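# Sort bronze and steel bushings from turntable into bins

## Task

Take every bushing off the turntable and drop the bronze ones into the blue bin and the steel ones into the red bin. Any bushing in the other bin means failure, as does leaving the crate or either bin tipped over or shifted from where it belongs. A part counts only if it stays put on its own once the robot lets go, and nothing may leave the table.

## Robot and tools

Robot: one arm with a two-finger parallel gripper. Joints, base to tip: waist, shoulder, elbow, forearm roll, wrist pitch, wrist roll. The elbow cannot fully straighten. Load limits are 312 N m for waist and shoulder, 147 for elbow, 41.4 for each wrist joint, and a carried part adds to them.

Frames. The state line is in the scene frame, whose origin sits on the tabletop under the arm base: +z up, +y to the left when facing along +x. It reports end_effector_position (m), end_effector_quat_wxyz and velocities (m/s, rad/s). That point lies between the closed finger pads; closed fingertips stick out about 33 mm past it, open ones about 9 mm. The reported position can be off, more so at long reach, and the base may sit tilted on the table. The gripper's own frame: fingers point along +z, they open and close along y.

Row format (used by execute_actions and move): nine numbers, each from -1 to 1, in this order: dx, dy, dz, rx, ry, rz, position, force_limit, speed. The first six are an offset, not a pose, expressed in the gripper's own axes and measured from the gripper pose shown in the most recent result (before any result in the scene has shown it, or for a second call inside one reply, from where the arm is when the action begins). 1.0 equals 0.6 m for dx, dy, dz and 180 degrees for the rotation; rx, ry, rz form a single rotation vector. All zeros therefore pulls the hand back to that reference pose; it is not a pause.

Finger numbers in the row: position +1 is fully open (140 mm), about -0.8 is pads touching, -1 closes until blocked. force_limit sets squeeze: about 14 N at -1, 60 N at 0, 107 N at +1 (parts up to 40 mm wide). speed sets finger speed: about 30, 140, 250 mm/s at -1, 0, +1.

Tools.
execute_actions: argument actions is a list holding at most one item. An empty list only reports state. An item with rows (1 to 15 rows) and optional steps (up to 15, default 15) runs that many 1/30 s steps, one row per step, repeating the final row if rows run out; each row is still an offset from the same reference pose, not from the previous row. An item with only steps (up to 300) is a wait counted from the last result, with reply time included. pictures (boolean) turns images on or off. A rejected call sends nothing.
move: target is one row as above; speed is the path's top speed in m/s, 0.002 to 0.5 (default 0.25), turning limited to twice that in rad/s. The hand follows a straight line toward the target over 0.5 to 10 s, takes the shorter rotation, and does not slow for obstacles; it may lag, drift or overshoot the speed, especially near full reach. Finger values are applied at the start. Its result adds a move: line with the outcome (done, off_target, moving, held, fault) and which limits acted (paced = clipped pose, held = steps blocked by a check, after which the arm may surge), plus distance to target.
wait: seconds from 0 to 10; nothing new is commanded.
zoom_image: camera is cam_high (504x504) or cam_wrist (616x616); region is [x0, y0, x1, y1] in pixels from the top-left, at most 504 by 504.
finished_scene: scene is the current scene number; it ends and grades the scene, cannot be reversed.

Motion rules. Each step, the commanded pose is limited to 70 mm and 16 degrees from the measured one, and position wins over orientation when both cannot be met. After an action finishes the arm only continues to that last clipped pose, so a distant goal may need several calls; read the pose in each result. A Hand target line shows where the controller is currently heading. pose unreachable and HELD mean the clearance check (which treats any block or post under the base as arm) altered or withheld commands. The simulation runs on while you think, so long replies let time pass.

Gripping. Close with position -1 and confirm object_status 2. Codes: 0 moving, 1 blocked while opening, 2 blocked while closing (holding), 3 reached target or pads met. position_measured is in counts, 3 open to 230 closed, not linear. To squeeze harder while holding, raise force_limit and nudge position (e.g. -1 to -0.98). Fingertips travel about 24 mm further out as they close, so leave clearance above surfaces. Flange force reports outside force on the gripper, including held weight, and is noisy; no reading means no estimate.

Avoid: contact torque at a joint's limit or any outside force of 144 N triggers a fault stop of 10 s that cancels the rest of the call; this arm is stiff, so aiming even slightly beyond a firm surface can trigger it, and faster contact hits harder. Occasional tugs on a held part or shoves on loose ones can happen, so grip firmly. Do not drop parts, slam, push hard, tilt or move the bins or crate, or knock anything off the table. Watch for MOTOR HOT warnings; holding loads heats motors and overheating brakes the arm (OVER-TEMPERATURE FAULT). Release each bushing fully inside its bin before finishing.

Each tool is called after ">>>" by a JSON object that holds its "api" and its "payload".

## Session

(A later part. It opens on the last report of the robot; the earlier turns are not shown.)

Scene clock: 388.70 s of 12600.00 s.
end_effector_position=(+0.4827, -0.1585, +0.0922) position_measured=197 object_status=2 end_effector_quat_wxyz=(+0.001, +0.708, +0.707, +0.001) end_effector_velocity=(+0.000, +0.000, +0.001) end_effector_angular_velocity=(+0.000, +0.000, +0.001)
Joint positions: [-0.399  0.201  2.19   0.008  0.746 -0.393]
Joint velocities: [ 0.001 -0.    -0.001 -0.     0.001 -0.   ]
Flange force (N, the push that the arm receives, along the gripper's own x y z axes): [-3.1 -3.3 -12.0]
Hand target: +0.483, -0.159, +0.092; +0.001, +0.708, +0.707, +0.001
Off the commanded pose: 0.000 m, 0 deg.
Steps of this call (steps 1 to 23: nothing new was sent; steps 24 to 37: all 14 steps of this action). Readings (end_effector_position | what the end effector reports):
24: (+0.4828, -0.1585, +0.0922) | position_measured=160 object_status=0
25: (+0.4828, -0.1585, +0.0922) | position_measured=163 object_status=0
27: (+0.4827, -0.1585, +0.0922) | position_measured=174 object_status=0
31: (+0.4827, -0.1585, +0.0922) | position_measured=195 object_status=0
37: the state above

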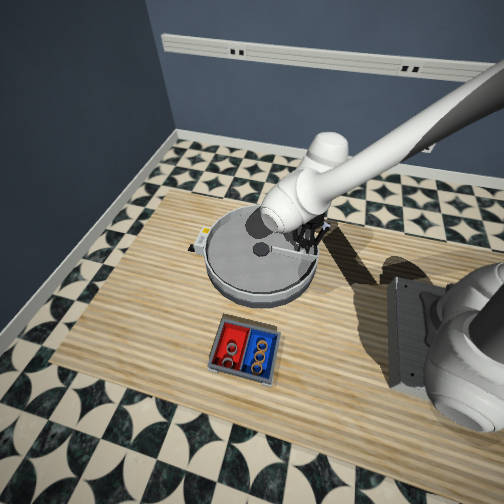

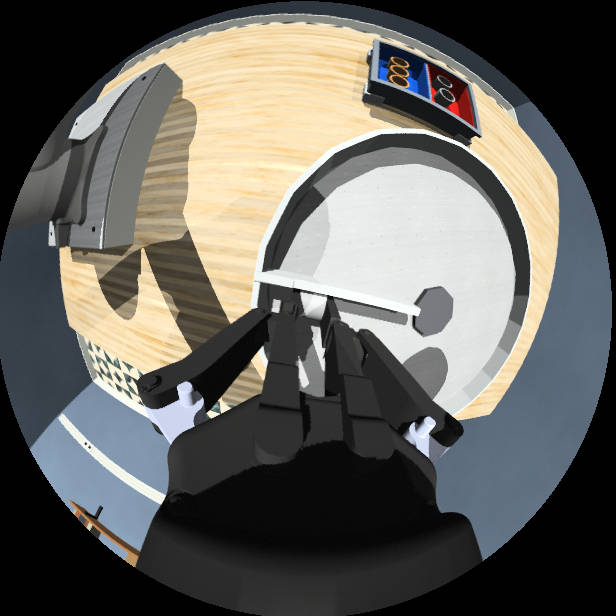

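>>> {"api": "move", "payload": {"target": [-0.004,0,-0.098,0,0,0,-1,0.2,-0.4], "speed": 0.15}}

>>> {"api": "move", "payload": {"target": [0.585,0.248,0,0,0,0,-1,0.2,-0.4], "speed": 0.4}}

Scene clock: 390.67 s of 12600.00 s.
end_effector_position=(+0.4826, -0.1610, +0.1510) position_measured=197 object_status=2 end_effector_quat_wxyz=(+0.001, +0.708, +0.707, +0.001) end_effector_velocity=(+0.000, -0.000, +0.001) end_effector_angular_velocity=(-0.001, -0.001, -0.001)
Joint positions: [-0.404  0.123  2.142  0.007  0.872 -0.397]
Joint velocities: [-0.    -0.002 -0.001 -0.     0.002  0.   ]
Flange force (N, the push that the arm receives, along the gripper's own x y z axes): [-0.4 -4.5 -5.8]
Hand target: +0.483, -0.161, +0.151; +0.001, +0.708, +0.707, +0.001
Off the commanded pose: 0.000 m, 0 deg.
move: done

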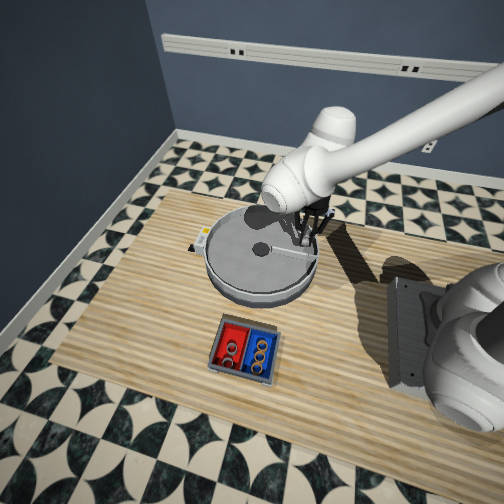

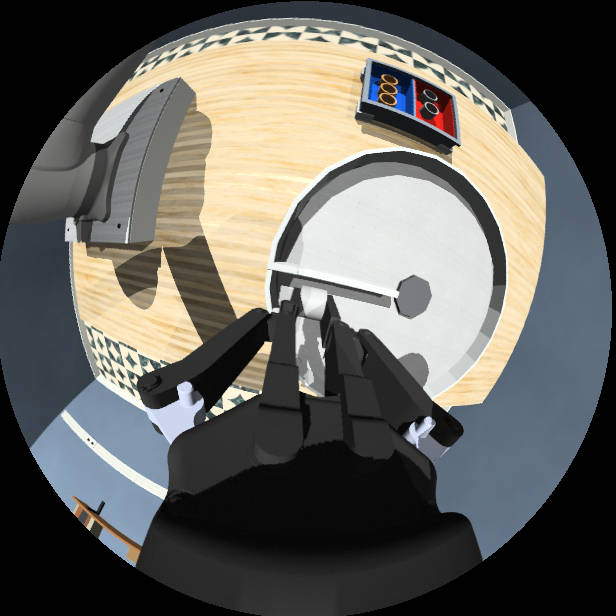

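Scene clock: 392.23 s of 12600.00 s.
end_effector_position=(+0.6324, +0.1903, +0.1519) position_measured=197 object_status=2 end_effector_quat_wxyz=(+0.000, +0.708, +0.707, +0.002) end_effector_velocity=(+0.002, +0.002, +0.000) end_effector_angular_velocity=(-0.001, -0.002, +0.001)
Joint positions: [0.228 0.332 1.861 0.003 0.94  0.238]
Joint velocities: [ 0.002  0.002 -0.004 -0.002 -0.     0.002]
Flange force (N, the push that the arm receives, along the gripper's own x y z axes): [0.5 -3.8 -1.7]
Hand target: +0.632, +0.190, +0.152; +0.000, +0.708, +0.707, +0.002
Off the commanded pose: 0.001 m, 0 deg.
move: done; limits=paced

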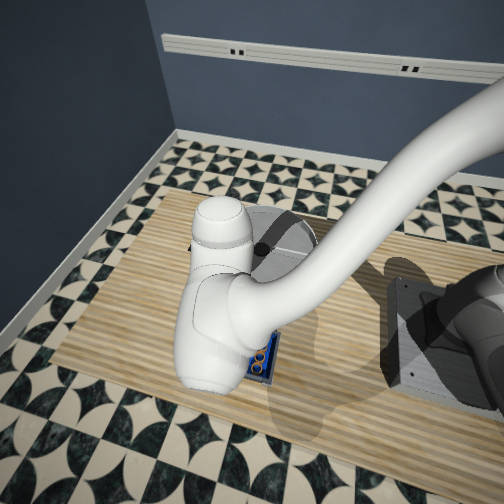

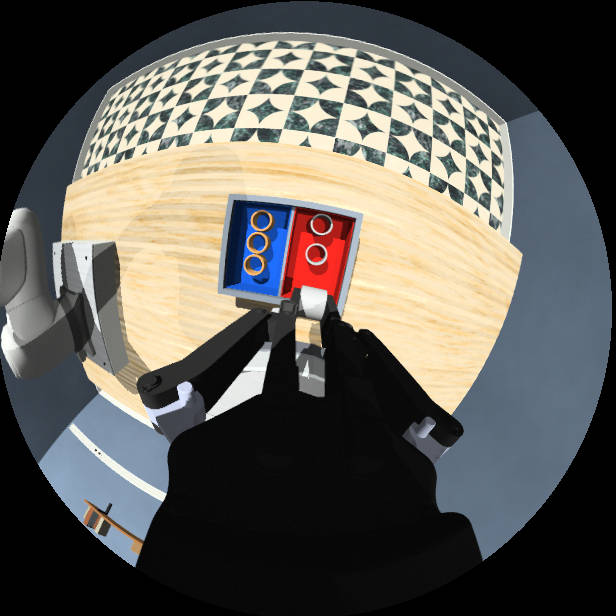

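>>> {"api": "move", "payload": {"target": [0.007,-0.0015,0.087,0,0,0,-1,0.2,-0.4], "speed": 0.15}}

>>> {"api": "zoom_image", "payload": {"camera": "cam_wrist", "region": [230,200,410,380]}}

Scene clock: 394.20 s of 12600.00 s.
end_effector_position=(+0.6316, +0.1946, +0.0998) position_measured=197 object_status=2 end_effector_quat_wxyz=(+0.000, +0.708, +0.707, +0.002) end_effector_velocity=(-0.000, +0.000, -0.001) end_effector_angular_velocity=(-0.000, +0.000, -0.000)
Joint positions: [0.235 0.388 1.896 0.004 0.849 0.244]
Joint velocities: [ 0.     0.002  0.001  0.    -0.002  0.   ]
Flange force (N, the push that the arm receives, along the gripper's own x y z axes): [-4.3 -0.7 -3.8]
Hand target: +0.632, +0.195, +0.100; +0.000, +0.708, +0.707, +0.002
Off the commanded pose: 0.000 m, 0 deg.
move: done

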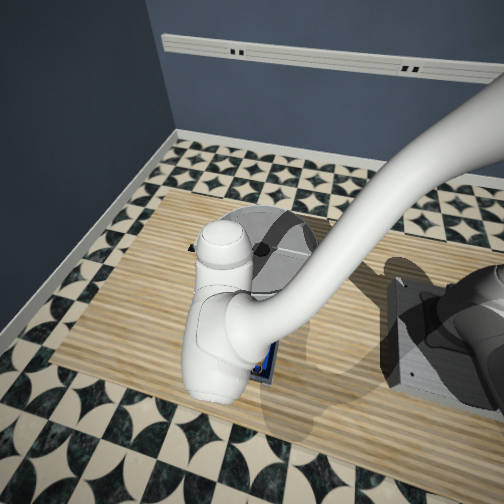

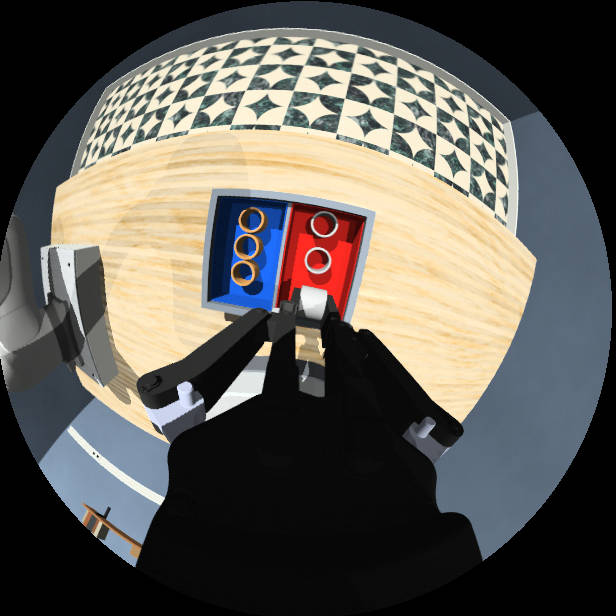

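Region (230, 200, 410, 380) of cam_wrist's 616x616 image, scaled by 2.800, with more detail than that image has.

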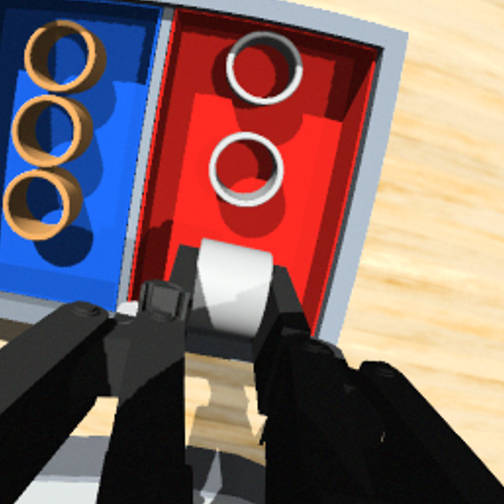

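>>> {"api": "move", "payload": {"target": [0,0,0.084,0,0,0,-1,0.2,-0.4], "speed": 0.07}}

>>> {"api": "move", "payload": {"target": [0,0,0.0035,0,0,0,-1,0.2,-0.4], "speed": 0.008}}

Scene clock: 396.63 s of 12600.00 s.
end_effector_position=(+0.6317, +0.1948, +0.0495) position_measured=197 object_status=2 end_effector_quat_wxyz=(+0.000, +0.708, +0.707, +0.002) end_effector_velocity=(-0.000, -0.000, -0.001) end_effector_angular_velocity=(-0.000, +0.001, -0.000)
Joint positions: [0.235 0.447 1.924 0.004 0.762 0.244]
Joint velocities: [ 0.     0.002  0.001 -0.    -0.002  0.   ]
Flange force (N, the push that the arm receives, along the gripper's own x y z axes): [-2.8 -4.1 -5.3]
Hand target: +0.632, +0.195, +0.049; +0.000, +0.708, +0.707, +0.002
Off the commanded pose: 0.000 m, 0 deg.
move: done

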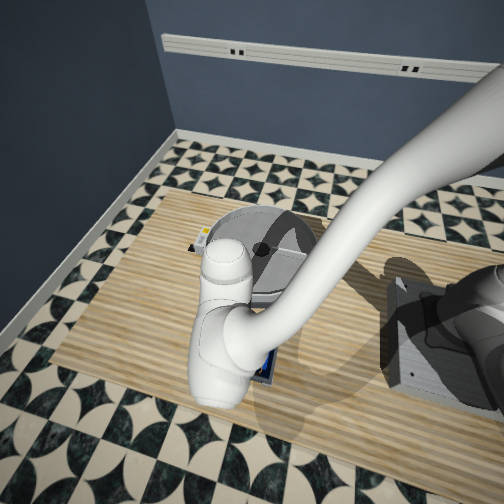

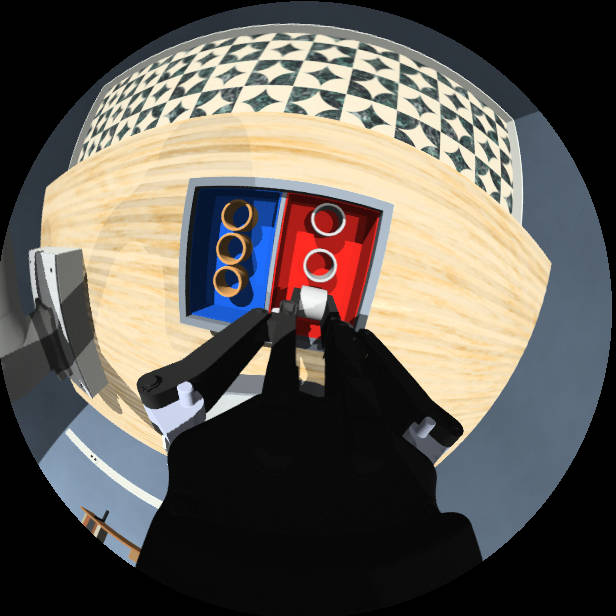

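Scene clock: 397.33 s of 12600.00 s.
end_effector_position=(+0.6317, +0.1948, +0.0474) position_measured=197 object_status=2 end_effector_quat_wxyz=(+0.000, +0.708, +0.707, +0.002) end_effector_velocity=(+0.001, -0.000, +0.000) end_effector_angular_velocity=(-0.000, +0.001, -0.001)
Joint positions: [0.235 0.45  1.925 0.004 0.759 0.244]
Joint velocities: [-0.     0.    -0.002 -0.     0.002  0.001]
Flange force (N, the push that the arm receives, along the gripper's own x y z axes): [-6.8 3.3 0.9]
Hand target: +0.632, +0.195, +0.047; +0.000, +0.708, +0.707, +0.002
Off the commanded pose: 0.000 m, 0 deg.
move: done

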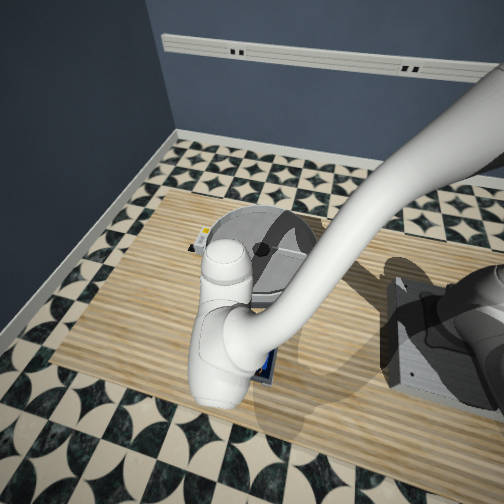

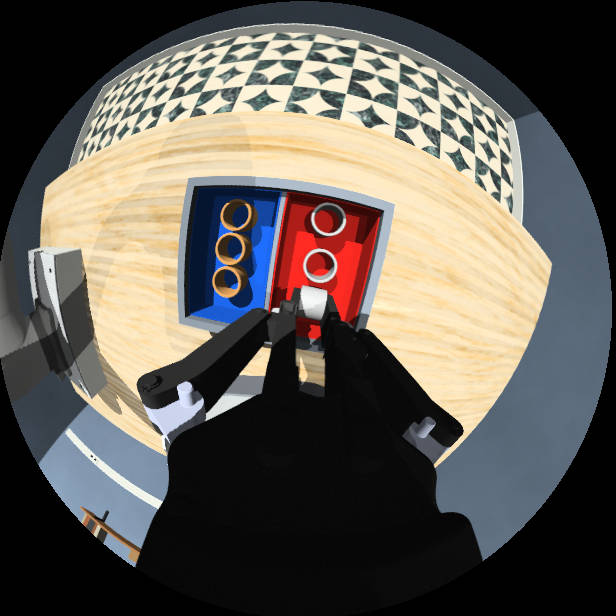

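>>> {"api": "execute_actions", "payload": {"actions": [{"rows":[[0,0,0.0004,0,0,0,-1,0.2,-0.4],[0,0,0.0008,0,0,0,-1,0.2,-0.4],[0,0,0.0012,0,0,0,-1,0.2,-0.4],[0,0,0.0015,0,0,0,-1,0.2,-0.4],[0,0,0.0017,0,0,0,-1,0.2,-0.4]],"steps":10}], "pictures": false}}

Scene clock: 398.50 s of 12600.00 s.
end_effector_position=(+0.6317, +0.1948, +0.0464) position_measured=197 object_status=2 end_effector_quat_wxyz=(+0.000, +0.708, +0.707, +0.002) end_effector_velocity=(-0.002, -0.000, -0.002) end_effector_angular_velocity=(+0.000, +0.002, +0.000)
Joint positions: [0.235 0.451 1.925 0.004 0.757 0.244]
Joint velocities: [ 0.     0.001  0.003  0.001 -0.001 -0.001]
Flange force (N, the push that the arm receives, along the gripper's own x y z axes): [-7.3 -0.3 -1.6]
Hand target: +0.632, +0.195, +0.046; +0.000, +0.708, +0.707, +0.002
Off the commanded pose: 0.000 m, 0 deg.
Steps of this call (steps 1 to 25: nothing new was sent; steps 26 to 35: all 10 steps of this action). Readings (end_effector_position | what the end effector reports):
26: (+0.6317, +0.1948, +0.0473) | position_measured=197 object_status=2
27: (+0.6317, +0.1948, +0.0473) | position_measured=197 object_status=2
29: (+0.6317, +0.1948, +0.0470) | position_measured=197 object_status=2
33: (+0.6317, +0.1948, +0.0465) | position_measured=197 object_status=2
35: the state above

>>> {"api": "execute_actions", "payload": {"actions": [{"rows":[[0,0,0.0004,0,0,0,-1,0.2,-0.4],[0,0,0.0008,0,0,0,-1,0.2,-0.4],[0,0,0.0011,0,0,0,-1,0.2,-0.4],[0,0,0.0013,0,0,0,-1,0.2,-0.4]],"steps":9}], "pictures": false}}

Scene clock: 399.53 s of 12600.00 s.
end_effector_position=(+0.6317, +0.1948, +0.0457) position_measured=197 object_status=2 end_effector_quat_wxyz=(+0.000, +0.708, +0.707, +0.002) end_effector_velocity=(+0.000, -0.000, -0.001) end_effector_angular_velocity=(+0.000, -0.000, -0.001)
Joint positions: [0.235 0.452 1.926 0.004 0.756 0.244]
Joint velocities: [-0.     0.001 -0.     0.    -0.001  0.   ]
Flange force (N, the push that the arm receives, along the gripper's own x y z axes): [-2.6 -0.9 -2.7]
Hand target: +0.632, +0.195, +0.046; +0.000, +0.708, +0.707, +0.002
Off the commanded pose: 0.000 m, 0 deg.
Steps of this call (steps 1 to 22: nothing new was sent; steps 23 to 31: all 9 steps of this action). Readings (end_effector_position | what the end effector reports):
23: (+0.6317, +0.1948, +0.0464) | position_measured=197 object_status=2
24: (+0.6317, +0.1948, +0.0463) | position_measured=197 object_status=2
26: (+0.6317, +0.1948, +0.0461) | position_measured=197 object_status=2
30: (+0.6317, +0.1948, +0.0457) | position_measured=197 object_status=2
31: the state above

>>> {"api": "execute_actions", "payload": {"actions": [{"rows":[[0,0,0.0004,0,0,0,-1,0.2,-0.4],[0,0,0.0008,0,0,0,-1,0.2,-0.4],[0,0,0.0011,0,0,0,-1,0.2,-0.4],[0,0,0.0014,0,0,0,-1,0.2,-0.4]],"steps":9}], "pictures": false}}

Scene clock: 400.47 s of 12600.00 s.
end_effector_position=(+0.6317, +0.1948, +0.0451) position_measured=197 object_status=2 end_effector_quat_wxyz=(+0.000, +0.708, +0.707, +0.002) end_effector_velocity=(+0.002, +0.001, +0.000) end_effector_angular_velocity=(+0.001, -0.004, +0.001)
Joint positions: [0.235 0.453 1.926 0.004 0.755 0.244]
Joint velocities: [-0.     0.001 -0.002  0.001 -0.003 -0.002]
Flange force (N, the push that the arm receives, along the gripper's own x y z axes): [-9.1 -11.4 -50.5]
Hand target: +0.632, +0.195, +0.045; +0.000, +0.708, +0.707, +0.002
Off the commanded pose: 0.000 m, 0 deg.
Steps of this call (steps 1 to 19: nothing new was sent; steps 20 to 28: all 9 steps of this action). Readings (end_effector_position | what the end effector reports):
20: (+0.6317, +0.1948, +0.0456) | position_measured=197 object_status=2
21: (+0.6317, +0.1948, +0.0456) | position_measured=197 object_status=2
23: (+0.6317, +0.1948, +0.0454) | position_measured=197 object_status=2
27: (+0.6317, +0.1948, +0.0452) | position_measured=197 object_status=2
28: the state above

>>> {"api": "execute_actions", "payload": {"actions": [{"rows":[[0,0,-0.0007,0,0,0,-1,0.2,-0.4],[0,0,-0.0007,0,0,0,-1,0.2,-0.4],[0,0,-0.0007,0,0,0,-1,0.2,-0.4],[0,0,-0.0007,0,0,0,-0.42,0.2,-0.6]],"steps":14}], "pictures": false}}

>>> {"api": "move", "payload": {"target": [0,0,-0.16,0,0,0,-0.42,0.2,-0.6], "speed": 0.15}}

>>> {"api": "zoom_image", "payload": {"camera": "cam_wrist", "region": [210,170,390,350]}}

Scene clock: 402.17 s of 12600.00 s.
end_effector_position=(+0.6316, +0.1949, +0.0454) position_measured=182 object_status=0 end_effector_quat_wxyz=(+0.000, +0.708, +0.707, +0.002) end_effector_velocity=(+0.002, +0.000, +0.001) end_effector_angular_velocity=(+0.000, -0.004, +0.000)
Joint positions: [0.235 0.452 1.926 0.004 0.755 0.244]
Joint velocities: [-0.    -0.001 -0.002 -0.001 -0.001 -0.   ]
Flange force (N, the push that the arm receives, along the gripper's own x y z axes): [-1.6 1.3 0.0]
Hand target: +0.632, +0.195, +0.046; +0.000, +0.708, +0.707, +0.002
Off the commanded pose: 0.000 m, 0 deg.
Steps of this call (steps 1 to 37: nothing new was sent; steps 38 to 51: all 14 steps of this action). Readings (end_effector_position | what the end effector reports):
38: (+0.6317, +0.1948, +0.0449) | position_measured=197 object_status=2
39: (+0.6317, +0.1948, +0.0449) | position_measured=197 object_status=2
41: (+0.6316, +0.1948, +0.0450) | position_measured=197 object_status=0
45: (+0.6314, +0.1948, +0.0450) | position_measured=183 object_status=0
51: the state above

Scene clock: 403.47 s of 12600.00 s.
end_effector_position=(+0.6315, +0.1945, +0.1415) position_measured=182 object_status=3 end_effector_quat_wxyz=(+0.000, +0.708, +0.707, +0.002) end_effector_velocity=(+0.000, -0.001, +0.001) end_effector_angular_velocity=(+0.000, -0.001, -0.001)
Joint positions: [0.235 0.343 1.868 0.003 0.922 0.244]
Joint velocities: [-0.001 -0.002 -0.001 -0.     0.002  0.   ]
Flange force (N, the push that the arm receives, along the gripper's own x y z axes): [-6.6 -0.5 -0.5]
Hand target: +0.632, +0.195, +0.142; +0.000, +0.708, +0.707, +0.002
Off the commanded pose: 0.000 m, 0 deg.
move: done

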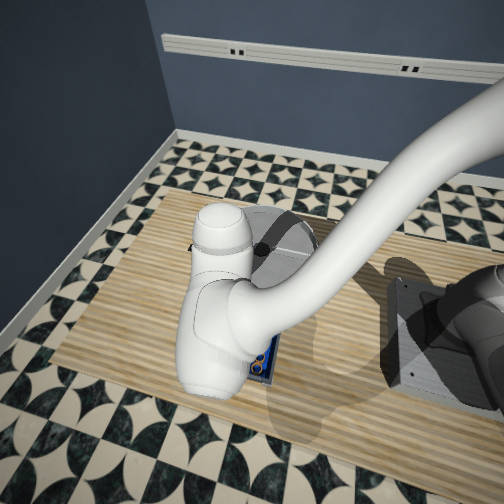

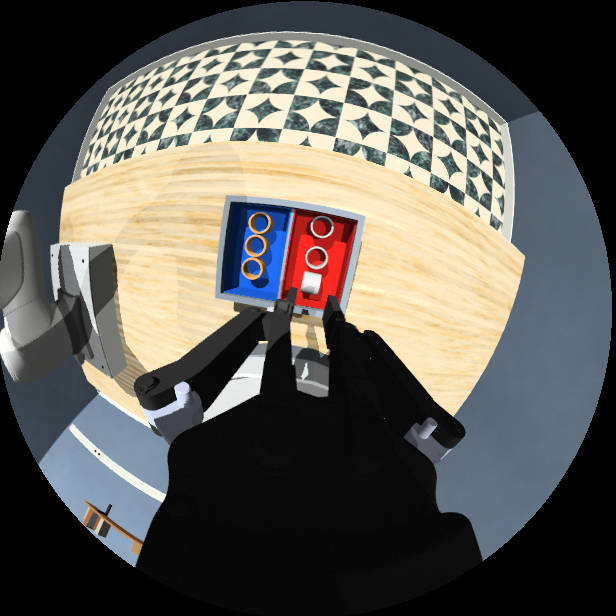

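Region (210, 170, 390, 350) of cam_wrist's 616x616 image, scaled by 2.800, with more detail than that image has.

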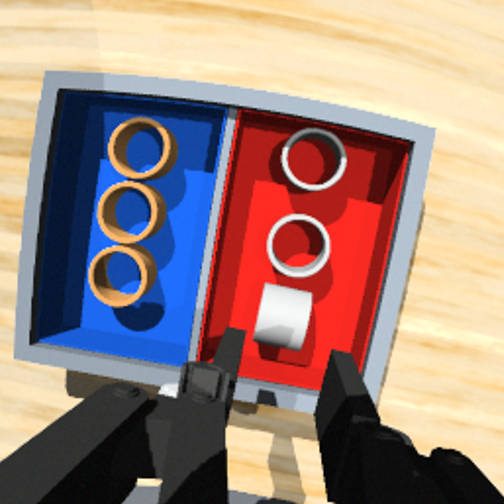

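>>> {"api": "finished_scene", "payload": {"scene": 2}}

The scene is finished: the task was done.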